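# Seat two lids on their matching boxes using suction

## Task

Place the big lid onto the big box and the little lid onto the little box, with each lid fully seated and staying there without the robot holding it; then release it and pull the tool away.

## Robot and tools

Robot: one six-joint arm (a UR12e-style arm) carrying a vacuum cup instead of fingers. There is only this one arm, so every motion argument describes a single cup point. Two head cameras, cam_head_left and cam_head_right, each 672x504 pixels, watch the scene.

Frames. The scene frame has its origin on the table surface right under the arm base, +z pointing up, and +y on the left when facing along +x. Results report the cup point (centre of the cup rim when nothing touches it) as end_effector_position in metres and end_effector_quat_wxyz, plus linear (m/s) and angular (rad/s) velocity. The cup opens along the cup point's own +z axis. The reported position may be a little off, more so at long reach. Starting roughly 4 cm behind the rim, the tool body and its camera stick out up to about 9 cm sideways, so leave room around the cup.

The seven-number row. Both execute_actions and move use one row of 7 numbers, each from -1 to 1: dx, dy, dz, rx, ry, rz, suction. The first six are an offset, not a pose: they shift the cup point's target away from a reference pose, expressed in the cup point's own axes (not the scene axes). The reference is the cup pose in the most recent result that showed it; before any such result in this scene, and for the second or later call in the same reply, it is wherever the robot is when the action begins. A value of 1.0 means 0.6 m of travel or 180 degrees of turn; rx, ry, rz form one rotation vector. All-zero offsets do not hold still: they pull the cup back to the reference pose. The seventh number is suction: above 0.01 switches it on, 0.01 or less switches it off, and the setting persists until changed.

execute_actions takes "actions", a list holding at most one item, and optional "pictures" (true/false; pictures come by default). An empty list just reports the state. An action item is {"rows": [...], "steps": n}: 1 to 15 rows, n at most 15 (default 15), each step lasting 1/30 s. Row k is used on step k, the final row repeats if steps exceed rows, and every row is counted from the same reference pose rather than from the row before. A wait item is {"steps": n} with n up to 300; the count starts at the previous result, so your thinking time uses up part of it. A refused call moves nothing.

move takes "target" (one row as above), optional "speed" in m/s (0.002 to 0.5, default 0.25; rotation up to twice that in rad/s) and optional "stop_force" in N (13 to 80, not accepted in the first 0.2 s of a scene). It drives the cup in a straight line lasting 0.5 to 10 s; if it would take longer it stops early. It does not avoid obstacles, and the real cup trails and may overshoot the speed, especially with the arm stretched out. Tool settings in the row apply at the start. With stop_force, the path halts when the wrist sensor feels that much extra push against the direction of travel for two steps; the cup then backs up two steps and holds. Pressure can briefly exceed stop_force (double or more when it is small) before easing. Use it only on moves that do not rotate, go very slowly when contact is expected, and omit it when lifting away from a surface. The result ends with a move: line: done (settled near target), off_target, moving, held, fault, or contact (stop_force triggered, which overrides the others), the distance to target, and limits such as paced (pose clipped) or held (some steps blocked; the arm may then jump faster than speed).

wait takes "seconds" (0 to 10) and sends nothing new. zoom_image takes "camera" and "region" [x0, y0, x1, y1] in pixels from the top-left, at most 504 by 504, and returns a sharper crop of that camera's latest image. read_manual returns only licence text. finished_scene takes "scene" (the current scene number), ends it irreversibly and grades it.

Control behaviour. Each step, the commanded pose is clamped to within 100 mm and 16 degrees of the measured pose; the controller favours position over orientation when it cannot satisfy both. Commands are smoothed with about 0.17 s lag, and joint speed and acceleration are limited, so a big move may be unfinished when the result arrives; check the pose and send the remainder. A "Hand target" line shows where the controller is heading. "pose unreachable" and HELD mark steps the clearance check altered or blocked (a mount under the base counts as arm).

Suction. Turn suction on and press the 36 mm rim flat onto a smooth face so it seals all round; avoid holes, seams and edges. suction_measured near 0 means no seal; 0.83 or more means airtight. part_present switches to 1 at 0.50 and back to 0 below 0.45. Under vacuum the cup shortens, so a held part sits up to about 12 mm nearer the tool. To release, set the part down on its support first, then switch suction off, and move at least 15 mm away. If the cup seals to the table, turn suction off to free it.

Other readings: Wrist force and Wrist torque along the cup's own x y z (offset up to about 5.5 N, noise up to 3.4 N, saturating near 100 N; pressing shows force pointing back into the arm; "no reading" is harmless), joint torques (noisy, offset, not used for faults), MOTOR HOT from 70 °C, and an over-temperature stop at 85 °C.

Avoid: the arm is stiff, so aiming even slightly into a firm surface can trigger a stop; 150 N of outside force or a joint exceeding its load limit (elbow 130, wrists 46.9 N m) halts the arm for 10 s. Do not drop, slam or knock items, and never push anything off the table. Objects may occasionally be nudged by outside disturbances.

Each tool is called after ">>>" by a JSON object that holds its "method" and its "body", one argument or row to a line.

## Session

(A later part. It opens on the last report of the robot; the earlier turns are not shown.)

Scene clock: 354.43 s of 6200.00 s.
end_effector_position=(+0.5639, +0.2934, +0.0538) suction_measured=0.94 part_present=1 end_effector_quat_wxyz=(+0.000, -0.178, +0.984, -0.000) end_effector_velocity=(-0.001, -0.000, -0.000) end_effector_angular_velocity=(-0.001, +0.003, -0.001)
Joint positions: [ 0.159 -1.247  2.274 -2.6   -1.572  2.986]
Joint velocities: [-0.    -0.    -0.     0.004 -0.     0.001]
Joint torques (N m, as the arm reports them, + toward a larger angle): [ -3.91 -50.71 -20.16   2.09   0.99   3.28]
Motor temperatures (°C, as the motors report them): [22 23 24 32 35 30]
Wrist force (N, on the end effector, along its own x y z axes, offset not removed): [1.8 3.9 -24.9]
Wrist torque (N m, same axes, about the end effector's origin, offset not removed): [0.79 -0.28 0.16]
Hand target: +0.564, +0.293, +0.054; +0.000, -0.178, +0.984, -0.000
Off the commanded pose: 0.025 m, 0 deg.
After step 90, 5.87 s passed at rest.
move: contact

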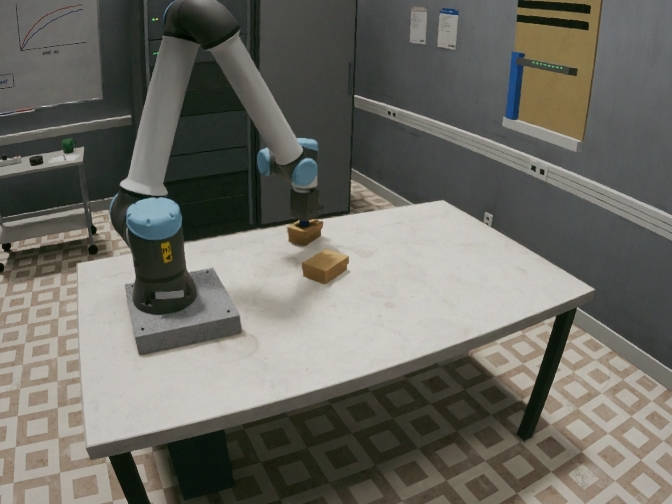

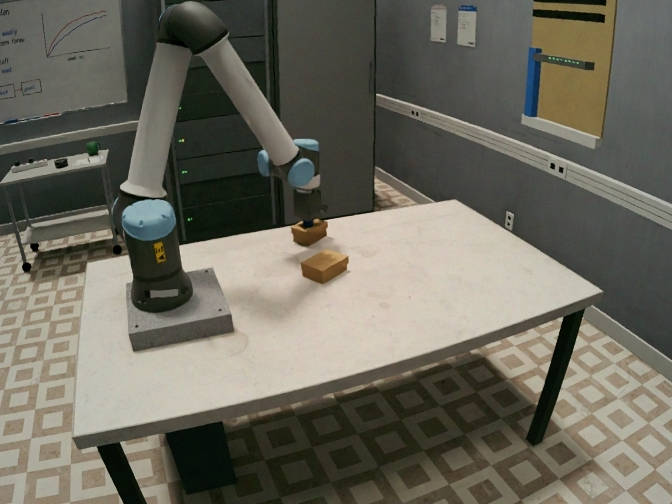

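>>> {"method": "move", "body": {
  "target": [0,0,-0.018,0,0,0,1],
  "speed": 0.015
}}

>>> {"method": "move", "body": {
  "target": [-0.0035,0.0037,0,0,0,0,1],
  "speed": 0.01
}}

>>> {"method": "zoom_image", "body": {
  "camera": "cam_head_left",
  "region": [280,205,340,250]
}}

>>> {"method": "move", "body": {
  "target": [0,0,0.06,0,0,0,1],
  "speed": 0.004,
  "stop_force": 15
}}

>>> {"method": "zoom_image", "body": {
  "camera": "cam_head_left",
  "region": [280,205,340,250]
}}

>>> {"method": "zoom_image", "body": {
  "camera": "cam_head_right",
  "region": [280,205,340,250]
}}

Scene clock: 364.17 s of 6200.00 s.
end_effector_position=(+0.5639, +0.2933, +0.0642) suction_measured=0.94 part_present=1 end_effector_quat_wxyz=(+0.000, -0.178, +0.984, -0.000) end_effector_velocity=(+0.000, +0.000, +0.004) end_effector_angular_velocity=(+0.002, -0.001, +0.001)
Joint positions: [ 0.159 -1.266  2.27  -2.578 -1.572  2.986]
Joint velocities: [-0.001 -0.006 -0.001  0.007  0.002 -0.002]
Joint torques (N m, as the arm reports them, + toward a larger angle): [  5.   -63.37 -33.13  -0.04   0.67   0.56]
Motor temperatures (°C, as the motors report them): [22 23 24 32 35 30]
Wrist force (N, on the end effector, along its own x y z axes, offset not removed): [2.9 -0.3 -3.0]
Wrist torque (N m, same axes, about the end effector's origin, offset not removed): [-0.02 -0.62 0.35]
Hand target: +0.564, +0.293, +0.065; +0.000, -0.178, +0.984, -0.000
Off the commanded pose: 0.000 m, 0 deg.
After step 90, 5.77 s passed at rest.
move: done

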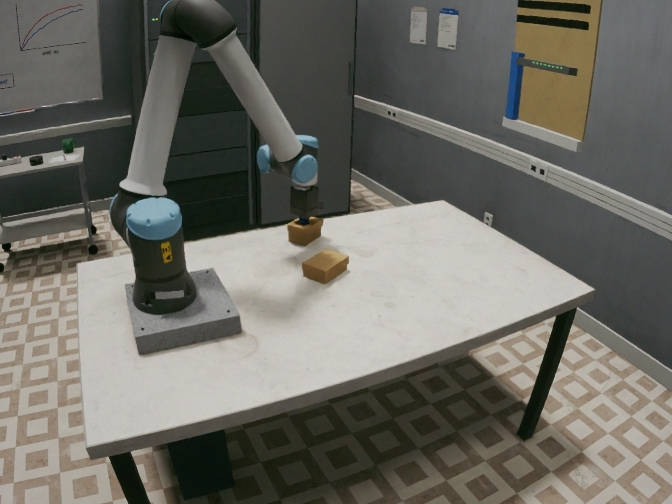

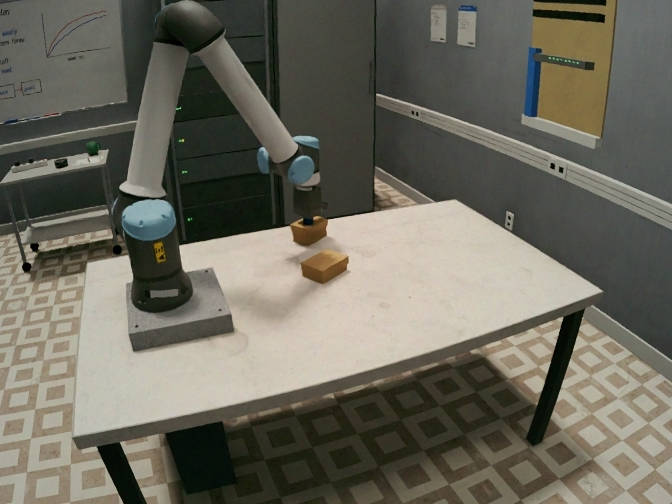

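Scene clock: 364.87 s of 6200.00 s.
end_effector_position=(+0.5650, +0.2960, +0.0643) suction_measured=0.94 part_present=1 end_effector_quat_wxyz=(+0.000, -0.178, +0.984, -0.000) end_effector_velocity=(+0.001, +0.001, +0.000) end_effector_angular_velocity=(-0.000, -0.000, +0.001)
Joint positions: [ 0.162 -1.263  2.266 -2.576 -1.572  2.99 ]
Joint velocities: [ 0.002  0.001 -0.002  0.001 -0.     0.001]
Joint torques (N m, as the arm reports them, + toward a larger angle): [ 10.75 -40.89 -33.55   0.05   0.29   3.76]
Motor temperatures (°C, as the motors report them): [22 23 24 32 35 30]
Wrist force (N, on the end effector, along its own x y z axes, offset not removed): [-1.6 1.8 -2.3]
Wrist torque (N m, same axes, about the end effector's origin, offset not removed): [0.38 0.27 0.21]
Hand target: +0.565, +0.296, +0.064; +0.000, -0.178, +0.984, -0.000
Off the commanded pose: 0.000 m, 0 deg.
move: done

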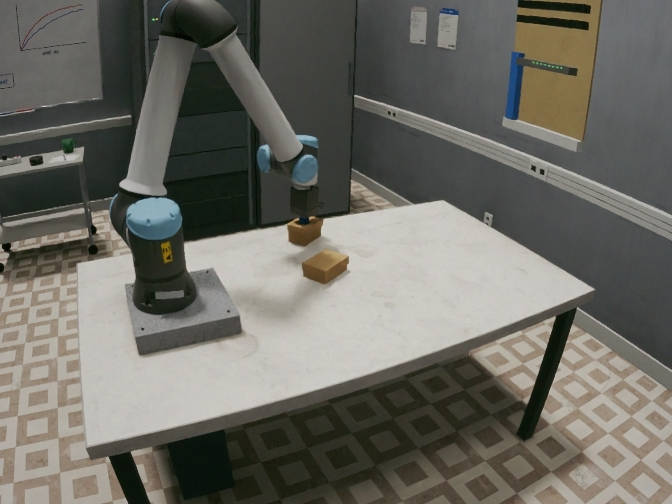

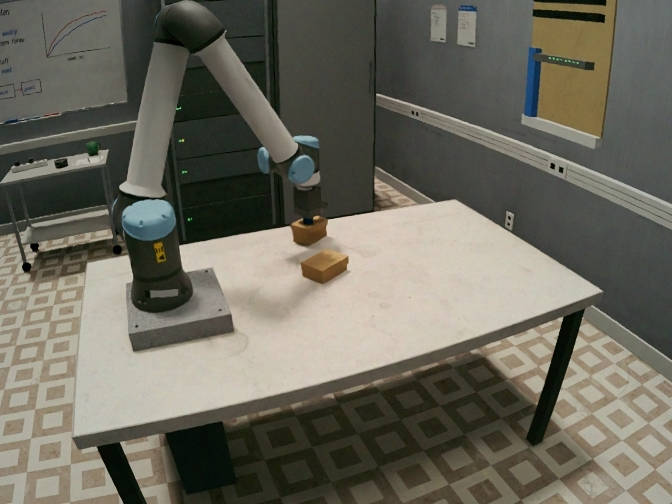

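Region (280, 205, 340, 250) of cam_head_left's 672x504 image, scaled by 8.400, with more detail than that image has; it fills the top 378 rows of this view, and the rest is white.

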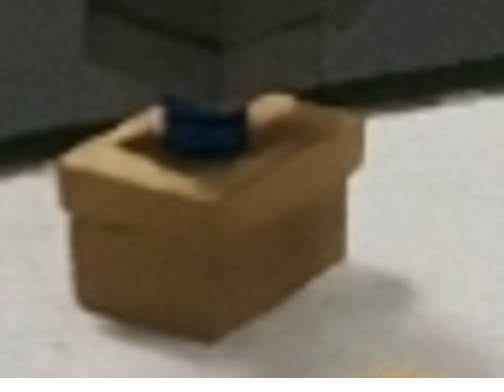

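Scene clock: 367.87 s of 6200.00 s.
end_effector_position=(+0.5651, +0.2960, +0.0538) suction_measured=0.94 part_present=1 end_effector_quat_wxyz=(+0.000, -0.178, +0.984, -0.000) end_effector_velocity=(+0.001, -0.000, +0.001) end_effector_angular_velocity=(-0.000, +0.002, -0.000)
Joint positions: [ 0.162 -1.244  2.269 -2.599 -1.572  2.99 ]
Joint velocities: [-0.001 -0.001 -0.002  0.004  0.    -0.   ]
Joint torques (N m, as the arm reports them, + toward a larger angle): [-13.54 -51.69 -20.48   2.46   0.4   -2.68]
Motor temperatures (°C, as the motors report them): [22 23 24 32 35 30]
Wrist force (N, on the end effector, along its own x y z axes, offset not removed): [-1.3 0.2 -25.8]
Wrist torque (N m, same axes, about the end effector's origin, offset not removed): [0.33 0.10 0.13]
Hand target: +0.565, +0.296, +0.054; +0.000, -0.178, +0.984, -0.000
Off the commanded pose: 0.026 m, 0 deg.
move: contact

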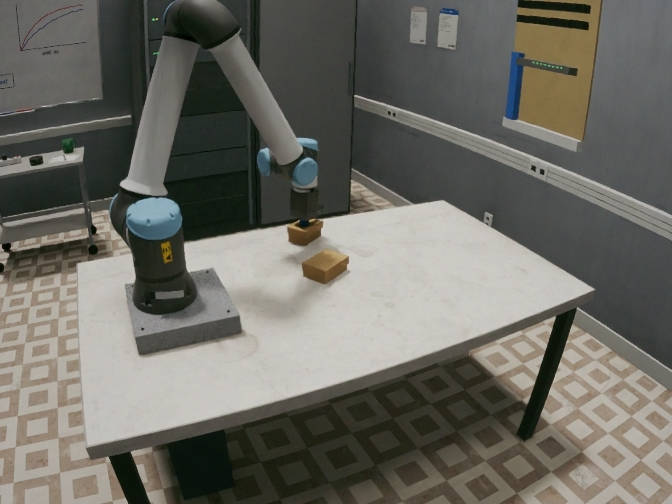

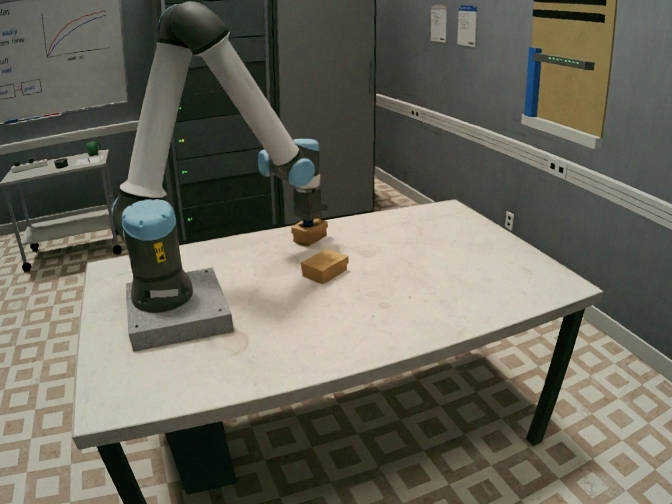

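Region (280, 205, 340, 250) of cam_head_left's 672x504 image, scaled by 8.400, with more detail than that image has; it fills the top 378 rows of this view, and the rest is white.

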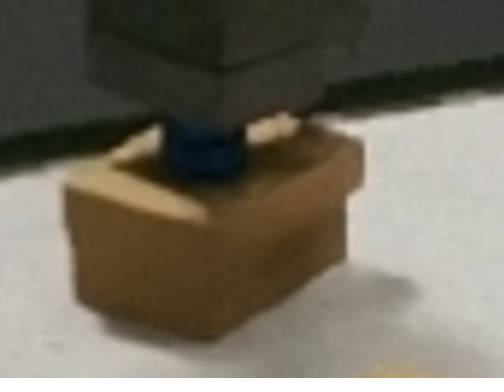

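Region (280, 205, 340, 250) of cam_head_right's 672x504 image, scaled by 8.400, with more detail than that image has; it fills the top 378 rows of this view, and the rest is white.

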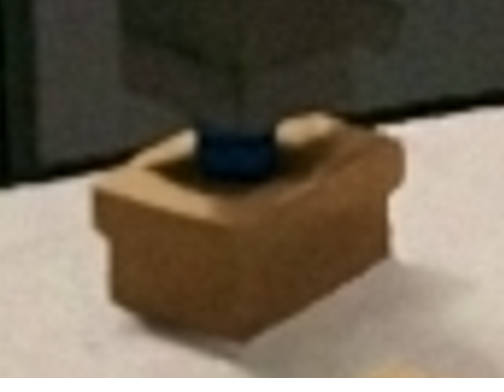

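>>> {"method": "move", "body": {
  "target": [0,0,-0.032,0,0,0.011,1],
  "speed": 0.015
}}

>>> {"method": "zoom_image", "body": {
  "camera": "cam_head_left",
  "region": [280,205,340,250]
}}

>>> {"method": "zoom_image", "body": {
  "camera": "cam_head_right",
  "region": [280,205,340,250]
}}

Scene clock: 380.37 s of 6200.00 s.
end_effector_position=(+0.5651, +0.2959, +0.0727) suction_measured=0.94 part_present=1 end_effector_quat_wxyz=(+0.000, -0.162, +0.987, -0.000) end_effector_velocity=(+0.000, +0.000, +0.003) end_effector_angular_velocity=(-0.000, -0.001, -0.004)
Joint positions: [ 0.162 -1.278  2.262 -2.558 -1.572  3.024]
Joint velocities: [ 0.001 -0.005 -0.002  0.007 -0.     0.004]
Joint torques (N m, as the arm reports them, + toward a larger angle): [  8.3  -61.22 -33.81   0.58   1.47   3.76]
Motor temperatures (°C, as the motors report them): [22 23 24 32 35 30]
Wrist force (N, on the end effector, along its own x y z axes, offset not removed): [1.9 1.3 -0.4]
Wrist torque (N m, same axes, about the end effector's origin, offset not removed): [0.52 -0.53 0.35]
Hand target: +0.565, +0.296, +0.073; +0.000, -0.161, +0.987, -0.000
Off the commanded pose: 0.000 m, 0 deg.
After step 90, 7.97 s passed at rest.
move: done

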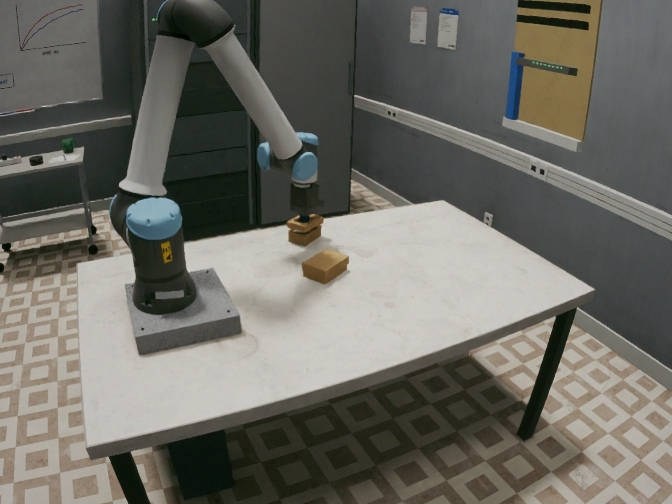

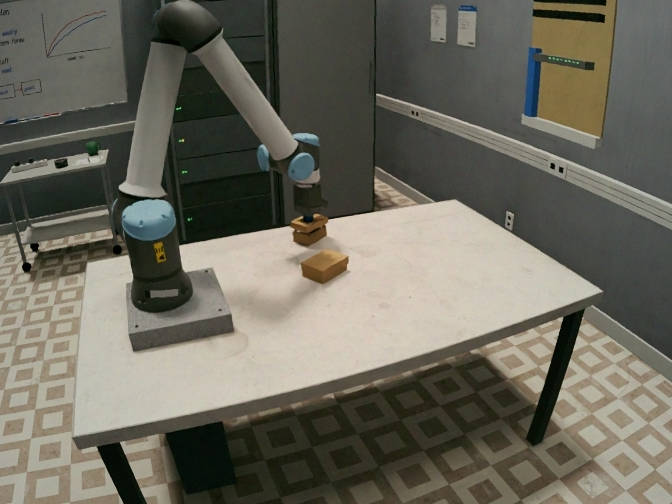

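Region (280, 205, 340, 250) of cam_head_left's 672x504 image, scaled by 8.400, with more detail than that image has; it fills the top 378 rows of this view, and the rest is white.

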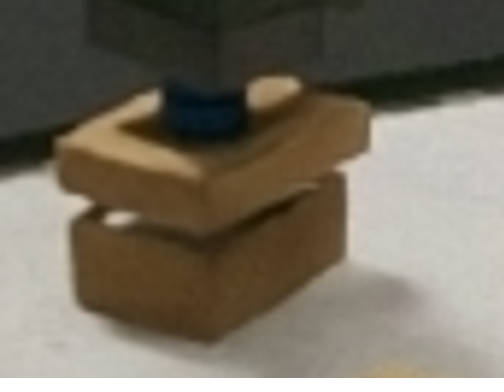

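Region (280, 205, 340, 250) of cam_head_right's 672x504 image, scaled by 8.400, with more detail than that image has; it fills the top 378 rows of this view, and the rest is white.

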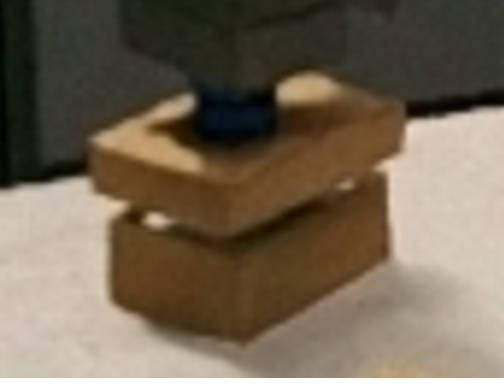

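>>> {"method": "move", "body": {
  "target": [-0.0035,0.0037,0.016,0,0,0,1],
  "speed": 0.015
}}

>>> {"method": "move", "body": {
  "target": [0,0,0.06,0,0,0,1],
  "speed": 0.004,
  "stop_force": 15
}}

>>> {"method": "zoom_image", "body": {
  "camera": "cam_head_left",
  "region": [280,205,340,250]
}}

>>> {"method": "zoom_image", "body": {
  "camera": "cam_head_right",
  "region": [280,205,340,250]
}}

Scene clock: 396.07 s of 6200.00 s.
end_effector_position=(+0.5663, +0.2986, +0.0634) suction_measured=0.94 part_present=1 end_effector_quat_wxyz=(+0.000, -0.162, +0.987, -0.000) end_effector_velocity=(+0.001, +0.001, -0.004) end_effector_angular_velocity=(-0.001, +0.001, -0.001)
Joint positions: [ 0.166 -1.259  2.262 -2.577 -1.572  3.028]
Joint velocities: [ 0.001  0.007 -0.001 -0.006 -0.001  0.002]
Joint torques (N m, as the arm reports them, + toward a larger angle): [ 12.09 -40.83 -32.79  -7.96   1.58   3.41]
Motor temperatures (°C, as the motors report them): [22 23 24 32 35 30]
Wrist force (N, on the end effector, along its own x y z axes, offset not removed): [2.2 8.5 0.2]
Wrist torque (N m, same axes, about the end effector's origin, offset not removed): [1.33 -0.44 0.30]
Hand target: +0.566, +0.299, +0.063; +0.000, -0.162, +0.987, -0.000
Off the commanded pose: 0.000 m, 0 deg.
After step 90, 11.73 s passed at rest.
move: done

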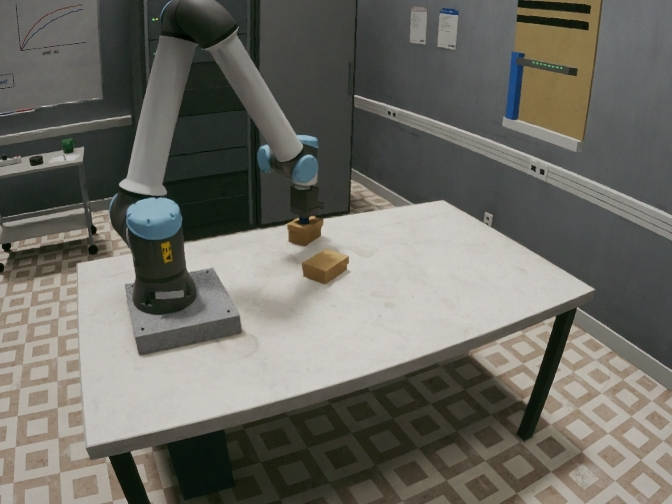

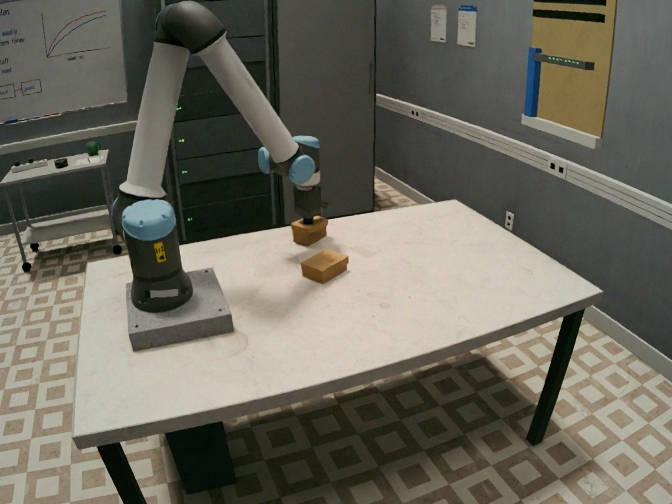

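Scene clock: 398.87 s of 6200.00 s.
end_effector_position=(+0.5664, +0.2986, +0.0538) suction_measured=0.94 part_present=1 end_effector_quat_wxyz=(+0.001, -0.162, +0.987, -0.000) end_effector_velocity=(-0.001, -0.000, -0.000) end_effector_angular_velocity=(-0.001, +0.003, -0.001)
Joint positions: [ 0.166 -1.241  2.265 -2.597 -1.572  3.027]
Joint velocities: [ 0.    -0.001 -0.     0.004 -0.     0.001]
Joint torques (N m, as the arm reports them, + toward a larger angle): [-14.32 -49.43 -20.01   2.32   1.34  -2.6 ]
Motor temperatures (°C, as the motors report them): [22 23 24 32 35 30]
Wrist force (N, on the end effector, along its own x y z axes, offset not removed): [2.5 -0.3 -23.2]
Wrist torque (N m, same axes, about the end effector's origin, offset not removed): [0.22 -0.19 0.02]
Hand target: +0.566, +0.299, +0.054; +0.001, -0.162, +0.987, -0.000
Off the commanded pose: 0.026 m, 0 deg.
move: contact

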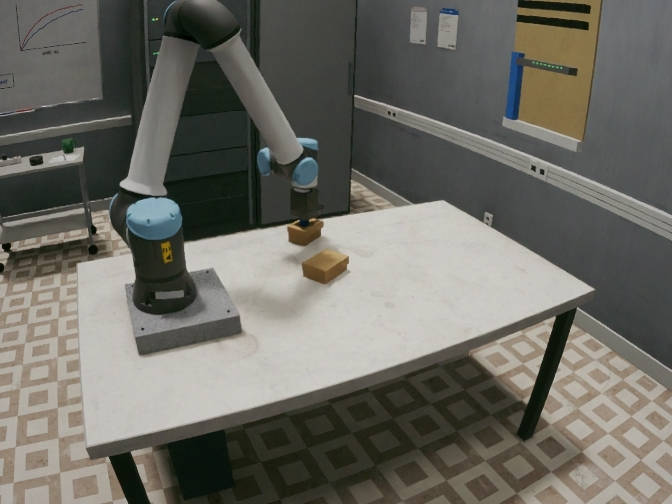

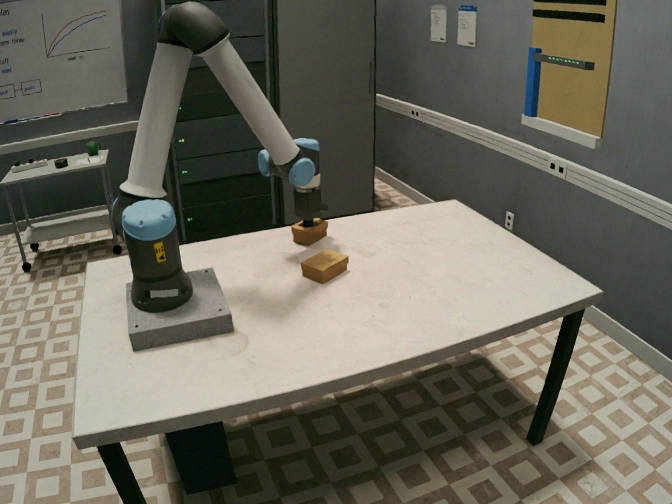

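Region (280, 205, 340, 250) of cam_head_left's 672x504 image, scaled by 8.400, with more detail than that image has; it fills the top 378 rows of this view, and the rest is white.

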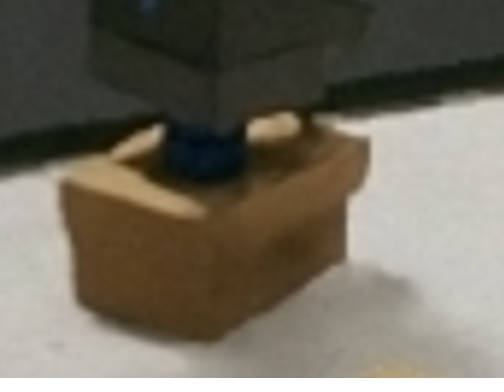

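Region (280, 205, 340, 250) of cam_head_right's 672x504 image, scaled by 8.400, with more detail than that image has; it fills the top 378 rows of this view, and the rest is white.

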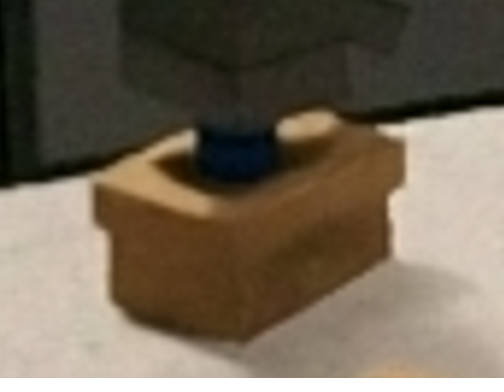

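>>> {"method": "move", "body": {
  "target": [0,0,-0.016,0,0,-0.022,1],
  "speed": 0.012
}}

>>> {"method": "zoom_image", "body": {
  "camera": "cam_head_left",
  "region": [280,205,340,250]
}}

>>> {"method": "zoom_image", "body": {
  "camera": "cam_head_right",
  "region": [280,205,340,250]
}}

Scene clock: 412.40 s of 6200.00 s.
end_effector_position=(+0.5664, +0.2986, +0.0633) suction_measured=0.94 part_present=1 end_effector_quat_wxyz=(+0.001, -0.195, +0.981, -0.000) end_effector_velocity=(+0.000, +0.000, +0.001) end_effector_angular_velocity=(-0.000, -0.000, +0.007)
Joint positions: [ 0.166 -1.258  2.262 -2.577 -1.572  2.959]
Joint velocities: [ 0.    -0.002 -0.001  0.003 -0.    -0.006]
Joint torques (N m, as the arm reports them, + toward a larger angle): [ 11.22 -64.23 -33.71  -0.24  -0.14  -2.71]
Motor temperatures (°C, as the motors report them): [22 23 24 32 35 30]
Wrist force (N, on the end effector, along its own x y z axes, offset not removed): [1.0 -1.4 -5.2]
Wrist torque (N m, same axes, about the end effector's origin, offset not removed): [-0.30 -0.29 0.04]
Hand target: +0.566, +0.299, +0.063; +0.001, -0.196, +0.981, -0.000
Off the commanded pose: 0.000 m, 0 deg.
After step 90, 7.43 s passed at rest.
move: done

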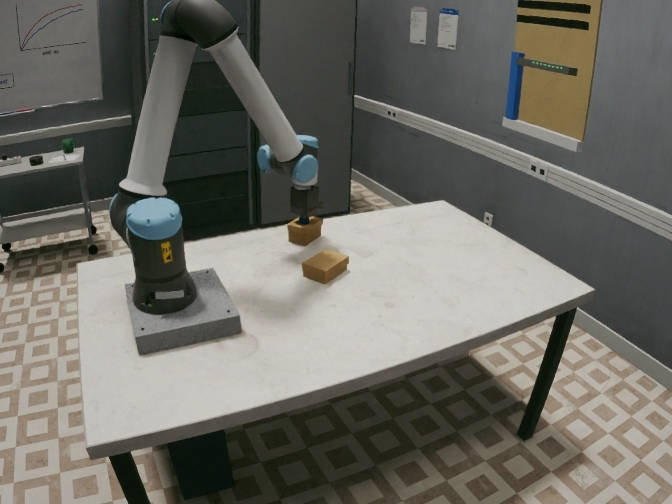

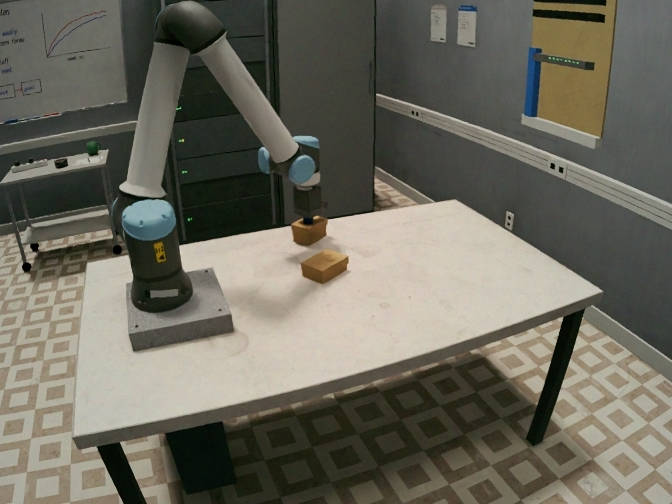

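Region (280, 205, 340, 250) of cam_head_left's 672x504 image, scaled by 8.400, with more detail than that image has; it fills the top 378 rows of this view, and the rest is white.

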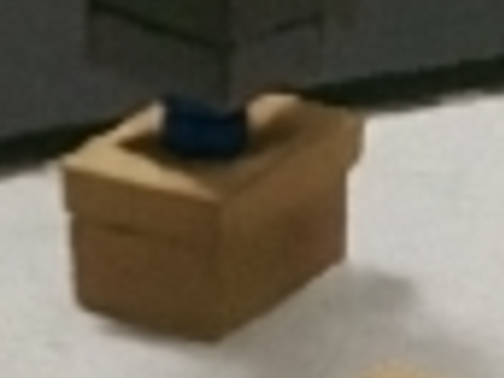

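Region (280, 205, 340, 250) of cam_head_right's 672x504 image, scaled by 8.400, with more detail than that image has; it fills the top 378 rows of this view, and the rest is white.

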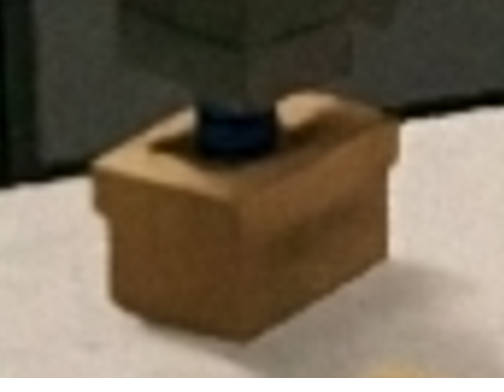

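Left: 10/17, front +8; looks much better. Try.

>>> {"method": "move", "body": {
  "target": [0,0,0.06,0,0,0,1],
  "speed": 0.004,
  "stop_force": 15
}}

>>> {"method": "zoom_image", "body": {
  "camera": "cam_head_left",
  "region": [280,205,340,250]
}}

>>> {"method": "zoom_image", "body": {
  "camera": "cam_head_right",
  "region": [280,205,340,250]
}}

Scene clock: 423.67 s of 6200.00 s.
end_effector_position=(+0.5664, +0.2987, +0.0538) suction_measured=0.94 part_present=1 end_effector_quat_wxyz=(+0.001, -0.195, +0.981, -0.000) end_effector_velocity=(-0.001, -0.000, +0.000) end_effector_angular_velocity=(-0.001, +0.002, -0.000)
Joint positions: [ 0.166 -1.241  2.265 -2.598 -1.572  2.959]
Joint velocities: [ 0.    -0.001  0.     0.004 -0.     0.001]
Joint torques (N m, as the arm reports them, + toward a larger angle): [-10.43 -48.5  -19.32   2.12  -0.55   3.16]
Motor temperatures (°C, as the motors report them): [22 23 24 32 35 30]
Wrist force (N, on the end effector, along its own x y z axes, offset not removed): [1.1 -0.6 -29.2]
Wrist torque (N m, same axes, about the end effector's origin, offset not removed): [0.28 0.23 0.01]
Hand target: +0.566, +0.299, +0.054; +0.001, -0.195, +0.981, -0.000
Off the commanded pose: 0.026 m, 0 deg.
After step 90, 5.47 s passed at rest.
move: contact

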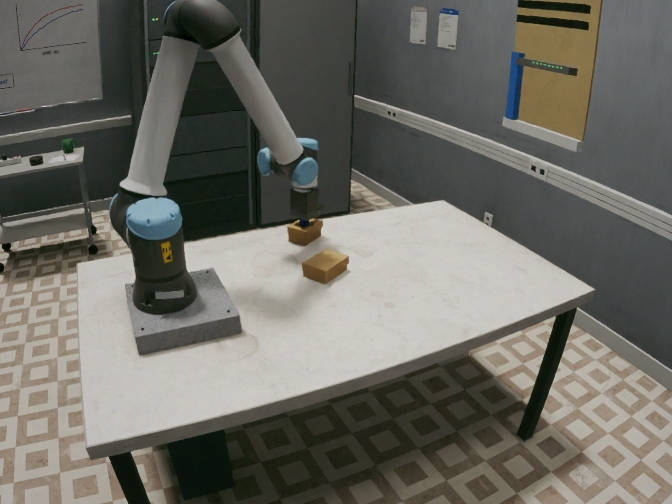

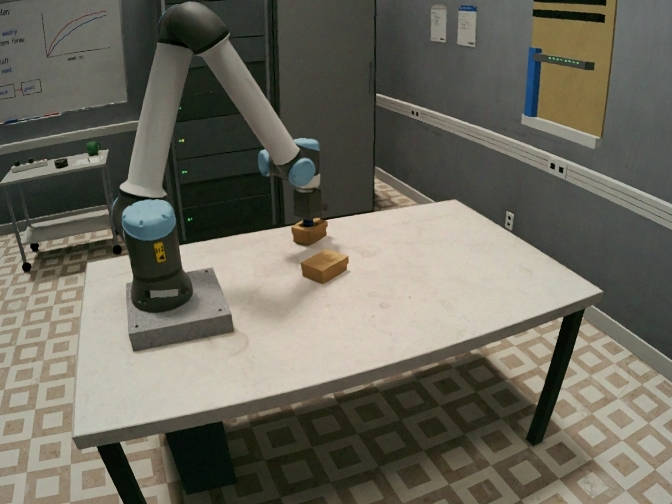

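Region (280, 205, 340, 250) of cam_head_left's 672x504 image, scaled by 8.400, with more detail than that image has; it fills the top 378 rows of this view, and the rest is white.

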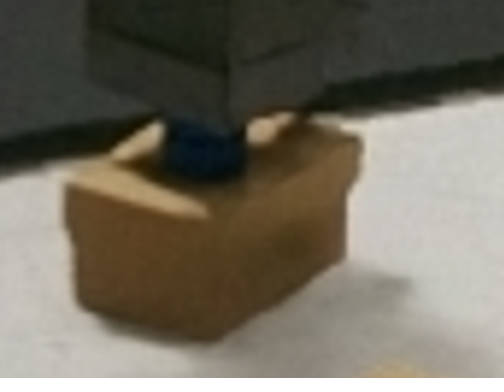

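Region (280, 205, 340, 250) of cam_head_right's 672x504 image, scaled by 8.400, with more detail than that image has; it fills the top 378 rows of this view, and the rest is white.

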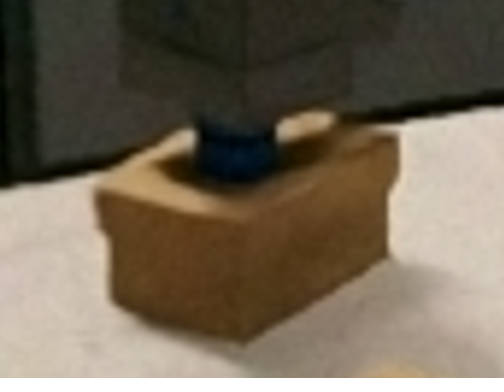

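>>> {"method": "move", "body": {
  "target": [0,0,-0.016,0,0,0,1],
  "speed": 0.012
}}

>>> {"method": "move", "body": {
  "target": [-0.0024,0.0044,0,0,0,0,1],
  "speed": 0.01
}}

>>> {"method": "move", "body": {
  "target": [0,0,0.06,0,0,0,1],
  "speed": 0.004,
  "stop_force": 15
}}

>>> {"method": "zoom_image", "body": {
  "camera": "cam_head_left",
  "region": [280,205,340,250]
}}

>>> {"method": "zoom_image", "body": {
  "camera": "cam_head_right",
  "region": [280,205,340,250]
}}

Scene clock: 442.80 s of 6200.00 s.
end_effector_position=(+0.5664, +0.2986, +0.0629) suction_measured=0.94 part_present=1 end_effector_quat_wxyz=(+0.001, -0.195, +0.981, -0.000) end_effector_velocity=(-0.000, +0.000, +0.003) end_effector_angular_velocity=(+0.000, -0.000, +0.002)
Joint positions: [ 0.166 -1.258  2.262 -2.578 -1.572  2.959]
Joint velocities: [ 0.001 -0.005 -0.001  0.006  0.    -0.001]
Joint torques (N m, as the arm reports them, + toward a larger angle): [ -1.87 -62.58 -33.25   0.33  -0.27   1.37]
Motor temperatures (°C, as the motors report them): [22 23 24 32 35 30]
Wrist force (N, on the end effector, along its own x y z axes, offset not removed): [-1.0 8.7 -9.3]
Wrist torque (N m, same axes, about the end effector's origin, offset not removed): [1.46 0.19 0.16]
Hand target: +0.566, +0.299, +0.063; +0.001, -0.195, +0.981, -0.000
Off the commanded pose: 0.000 m, 0 deg.
After step 90, 15.13 s passed at rest.
move: done

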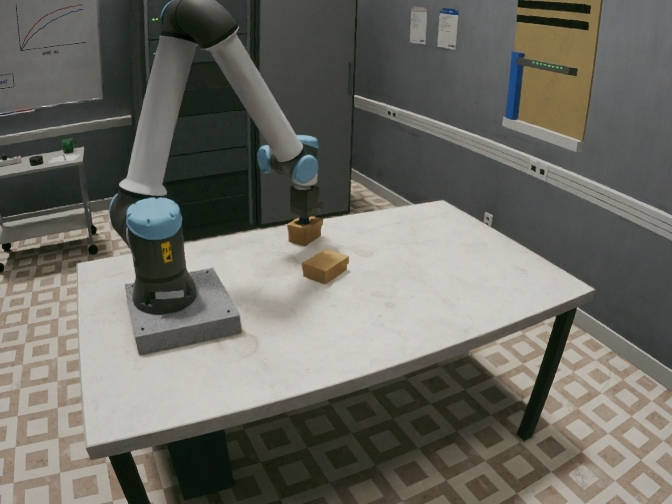

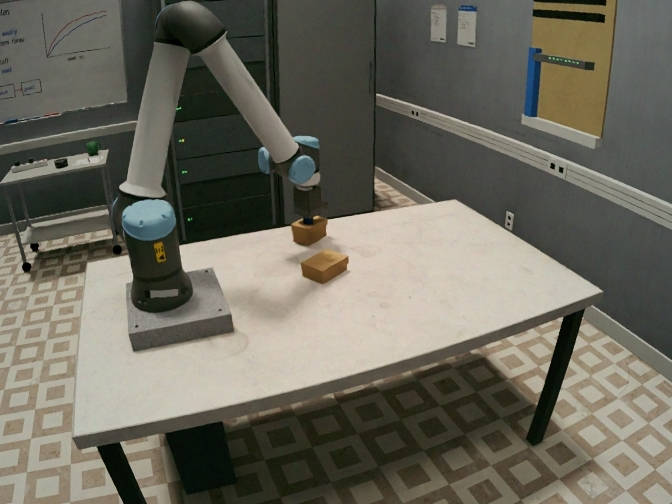

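Scene clock: 443.50 s of 6200.00 s.
end_effector_position=(+0.5667, +0.3014, +0.0630) suction_measured=0.94 part_present=1 end_effector_quat_wxyz=(+0.001, -0.195, +0.981, -0.000) end_effector_velocity=(-0.000, +0.002, -0.001) end_effector_angular_velocity=(-0.000, +0.001, +0.001)
Joint positions: [ 0.171 -1.256  2.259 -2.577 -1.572  2.963]
Joint velocities: [ 0.003  0.003 -0.002 -0.     0.     0.002]
Joint torques (N m, as the arm reports them, + toward a larger angle): [ 10.49 -41.77 -32.5   -0.04  -1.08   3.8 ]
Motor temperatures (°C, as the motors report them): [22 23 24 32 35 30]
Wrist force (N, on the end effector, along its own x y z axes, offset not removed): [-2.0 4.3 -9.8]
Wrist torque (N m, same axes, about the end effector's origin, offset not removed): [0.75 0.30 0.04]
Hand target: +0.567, +0.302, +0.063; +0.001, -0.195, +0.981, -0.000
Off the commanded pose: 0.000 m, 0 deg.
move: done

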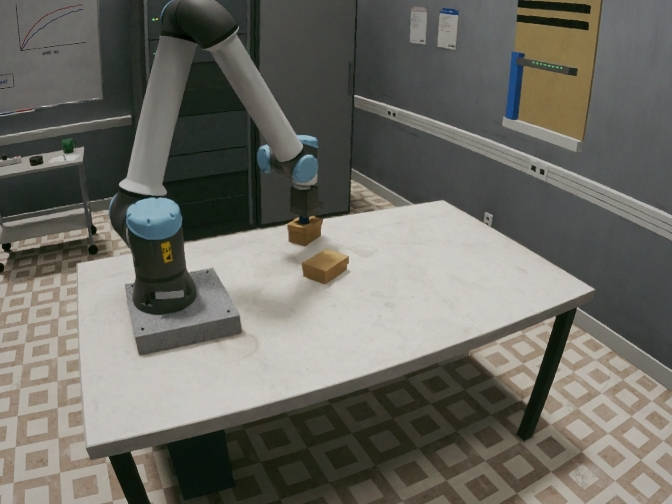

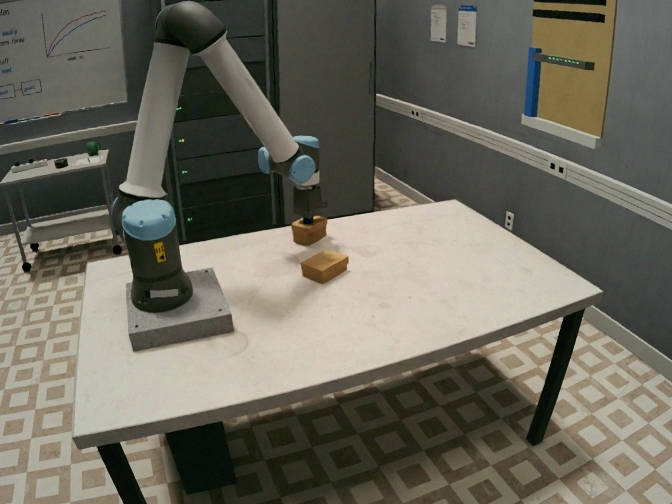

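Scene clock: 446.20 s of 6200.00 s.
end_effector_position=(+0.5668, +0.3014, +0.0537) suction_measured=0.94 part_present=1 end_effector_quat_wxyz=(+0.001, -0.195, +0.981, -0.000) end_effector_velocity=(+0.001, -0.000, +0.001) end_effector_angular_velocity=(+0.000, +0.000, -0.001)
Joint positions: [ 0.171 -1.239  2.262 -2.597 -1.572  2.963]
Joint velocities: [-0.001 -0.002 -0.002  0.004  0.     0.   ]
Joint torques (N m, as the arm reports them, + toward a larger angle): [-13.25 -49.24 -18.33   2.32  -0.49  -2.46]
Motor temperatures (°C, as the motors report them): [22 23 24 32 35 30]
Wrist force (N, on the end effector, along its own x y z axes, offset not removed): [-2.3 2.8 -27.9]
Wrist torque (N m, same axes, about the end effector's origin, offset not removed): [0.77 0.58 0.19]
Hand target: +0.567, +0.301, +0.054; +0.001, -0.195, +0.981, -0.000
Off the commanded pose: 0.027 m, 0 deg.
move: contact

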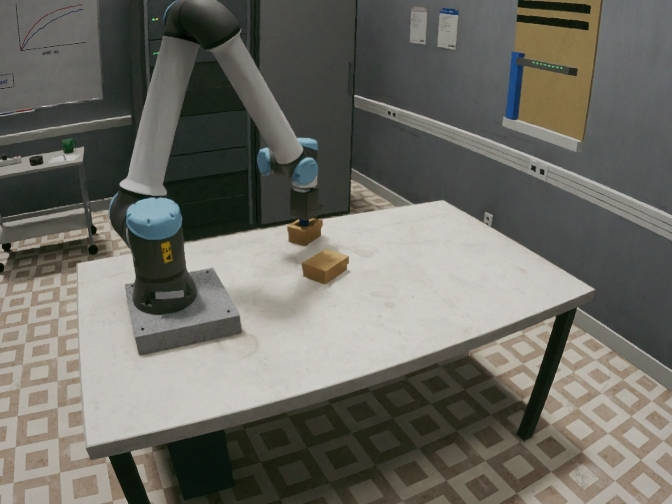

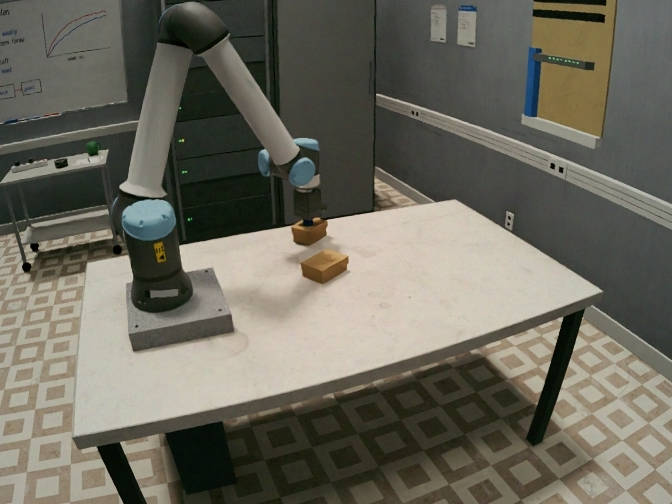

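Region (280, 205, 340, 250) of cam_head_left's 672x504 image, scaled by 8.400, with more detail than that image has; it fills the top 378 rows of this view, and the rest is white.

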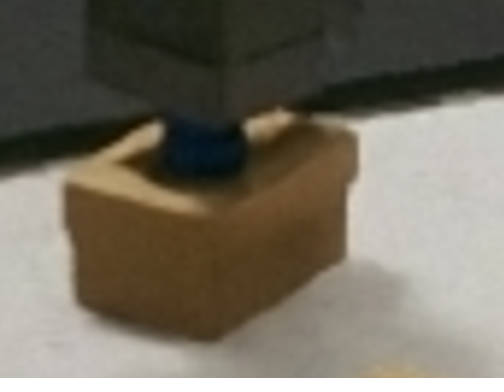

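Region (280, 205, 340, 250) of cam_head_right's 672x504 image, scaled by 8.400, with more detail than that image has; it fills the top 378 rows of this view, and the rest is white.

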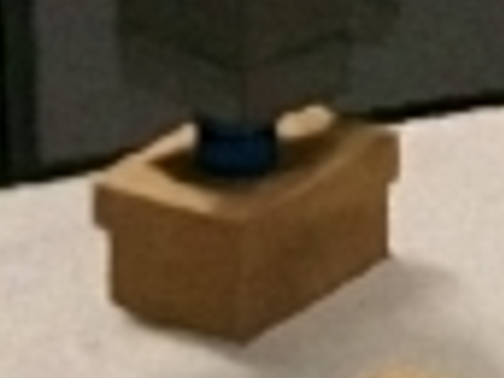

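>>> {"method": "move", "body": {
  "target": [0,0,-0.024,0,0,0,1],
  "speed": 0.012
}}

>>> {"method": "zoom_image", "body": {
  "camera": "cam_head_left",
  "region": [285,210,335,247]
}}

>>> {"method": "zoom_image", "body": {
  "camera": "cam_head_right",
  "region": [290,210,340,247]
}}

Scene clock: 455.87 s of 6200.00 s.
end_effector_position=(+0.5668, +0.3014, +0.0677) suction_measured=0.94 part_present=1 end_effector_quat_wxyz=(+0.001, -0.195, +0.981, -0.000) end_effector_velocity=(-0.000, -0.000, +0.003) end_effector_angular_velocity=(+0.000, -0.000, -0.000)
Joint positions: [ 0.171 -1.264  2.257 -2.567 -1.572  2.963]
Joint velocities: [-0.    -0.007 -0.     0.007  0.     0.   ]
Joint torques (N m, as the arm reports them, + toward a larger angle): [  5.38 -61.53 -35.27   0.12  -0.89   0.87]
Motor temperatures (°C, as the motors report them): [22 23 24 32 35 30]
Wrist force (N, on the end effector, along its own x y z axes, offset not removed): [0.9 -0.3 -6.8]
Wrist torque (N m, same axes, about the end effector's origin, offset not removed): [0.07 -0.32 0.20]
Hand target: +0.567, +0.301, +0.068; +0.001, -0.195, +0.981, -0.000
Off the commanded pose: 0.000 m, 0 deg.
After step 90, 5.27 s passed at rest.
move: done

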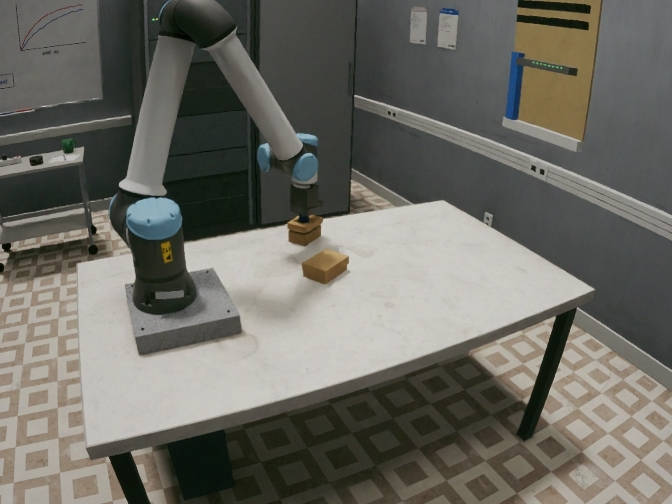

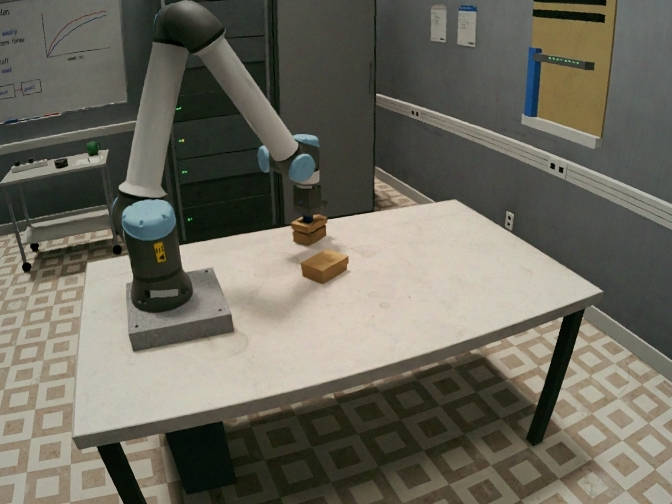

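Region (285, 210, 335, 247) of cam_head_left's 672x504 image, scaled by 10.080, with more detail than that image has; it fills the top 373 rows of this view, and the rest is white.

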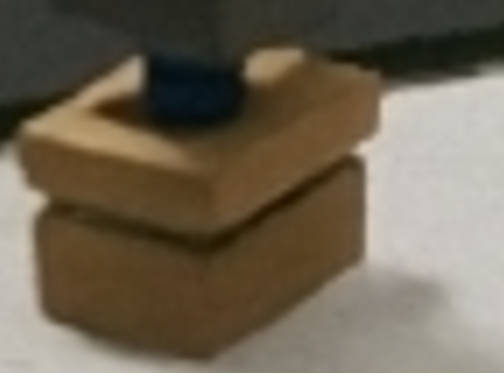

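Region (290, 210, 340, 247) of cam_head_right's 672x504 image, scaled by 10.080, with more detail than that image has; it fills the top 373 rows of this view, and the rest is white.

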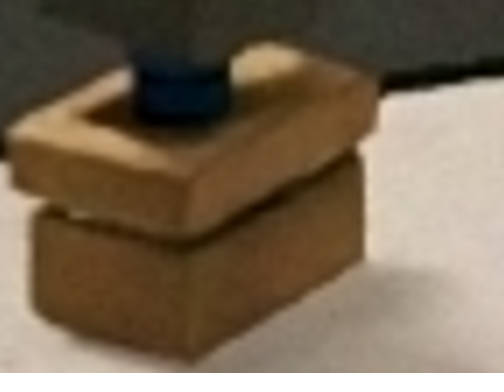

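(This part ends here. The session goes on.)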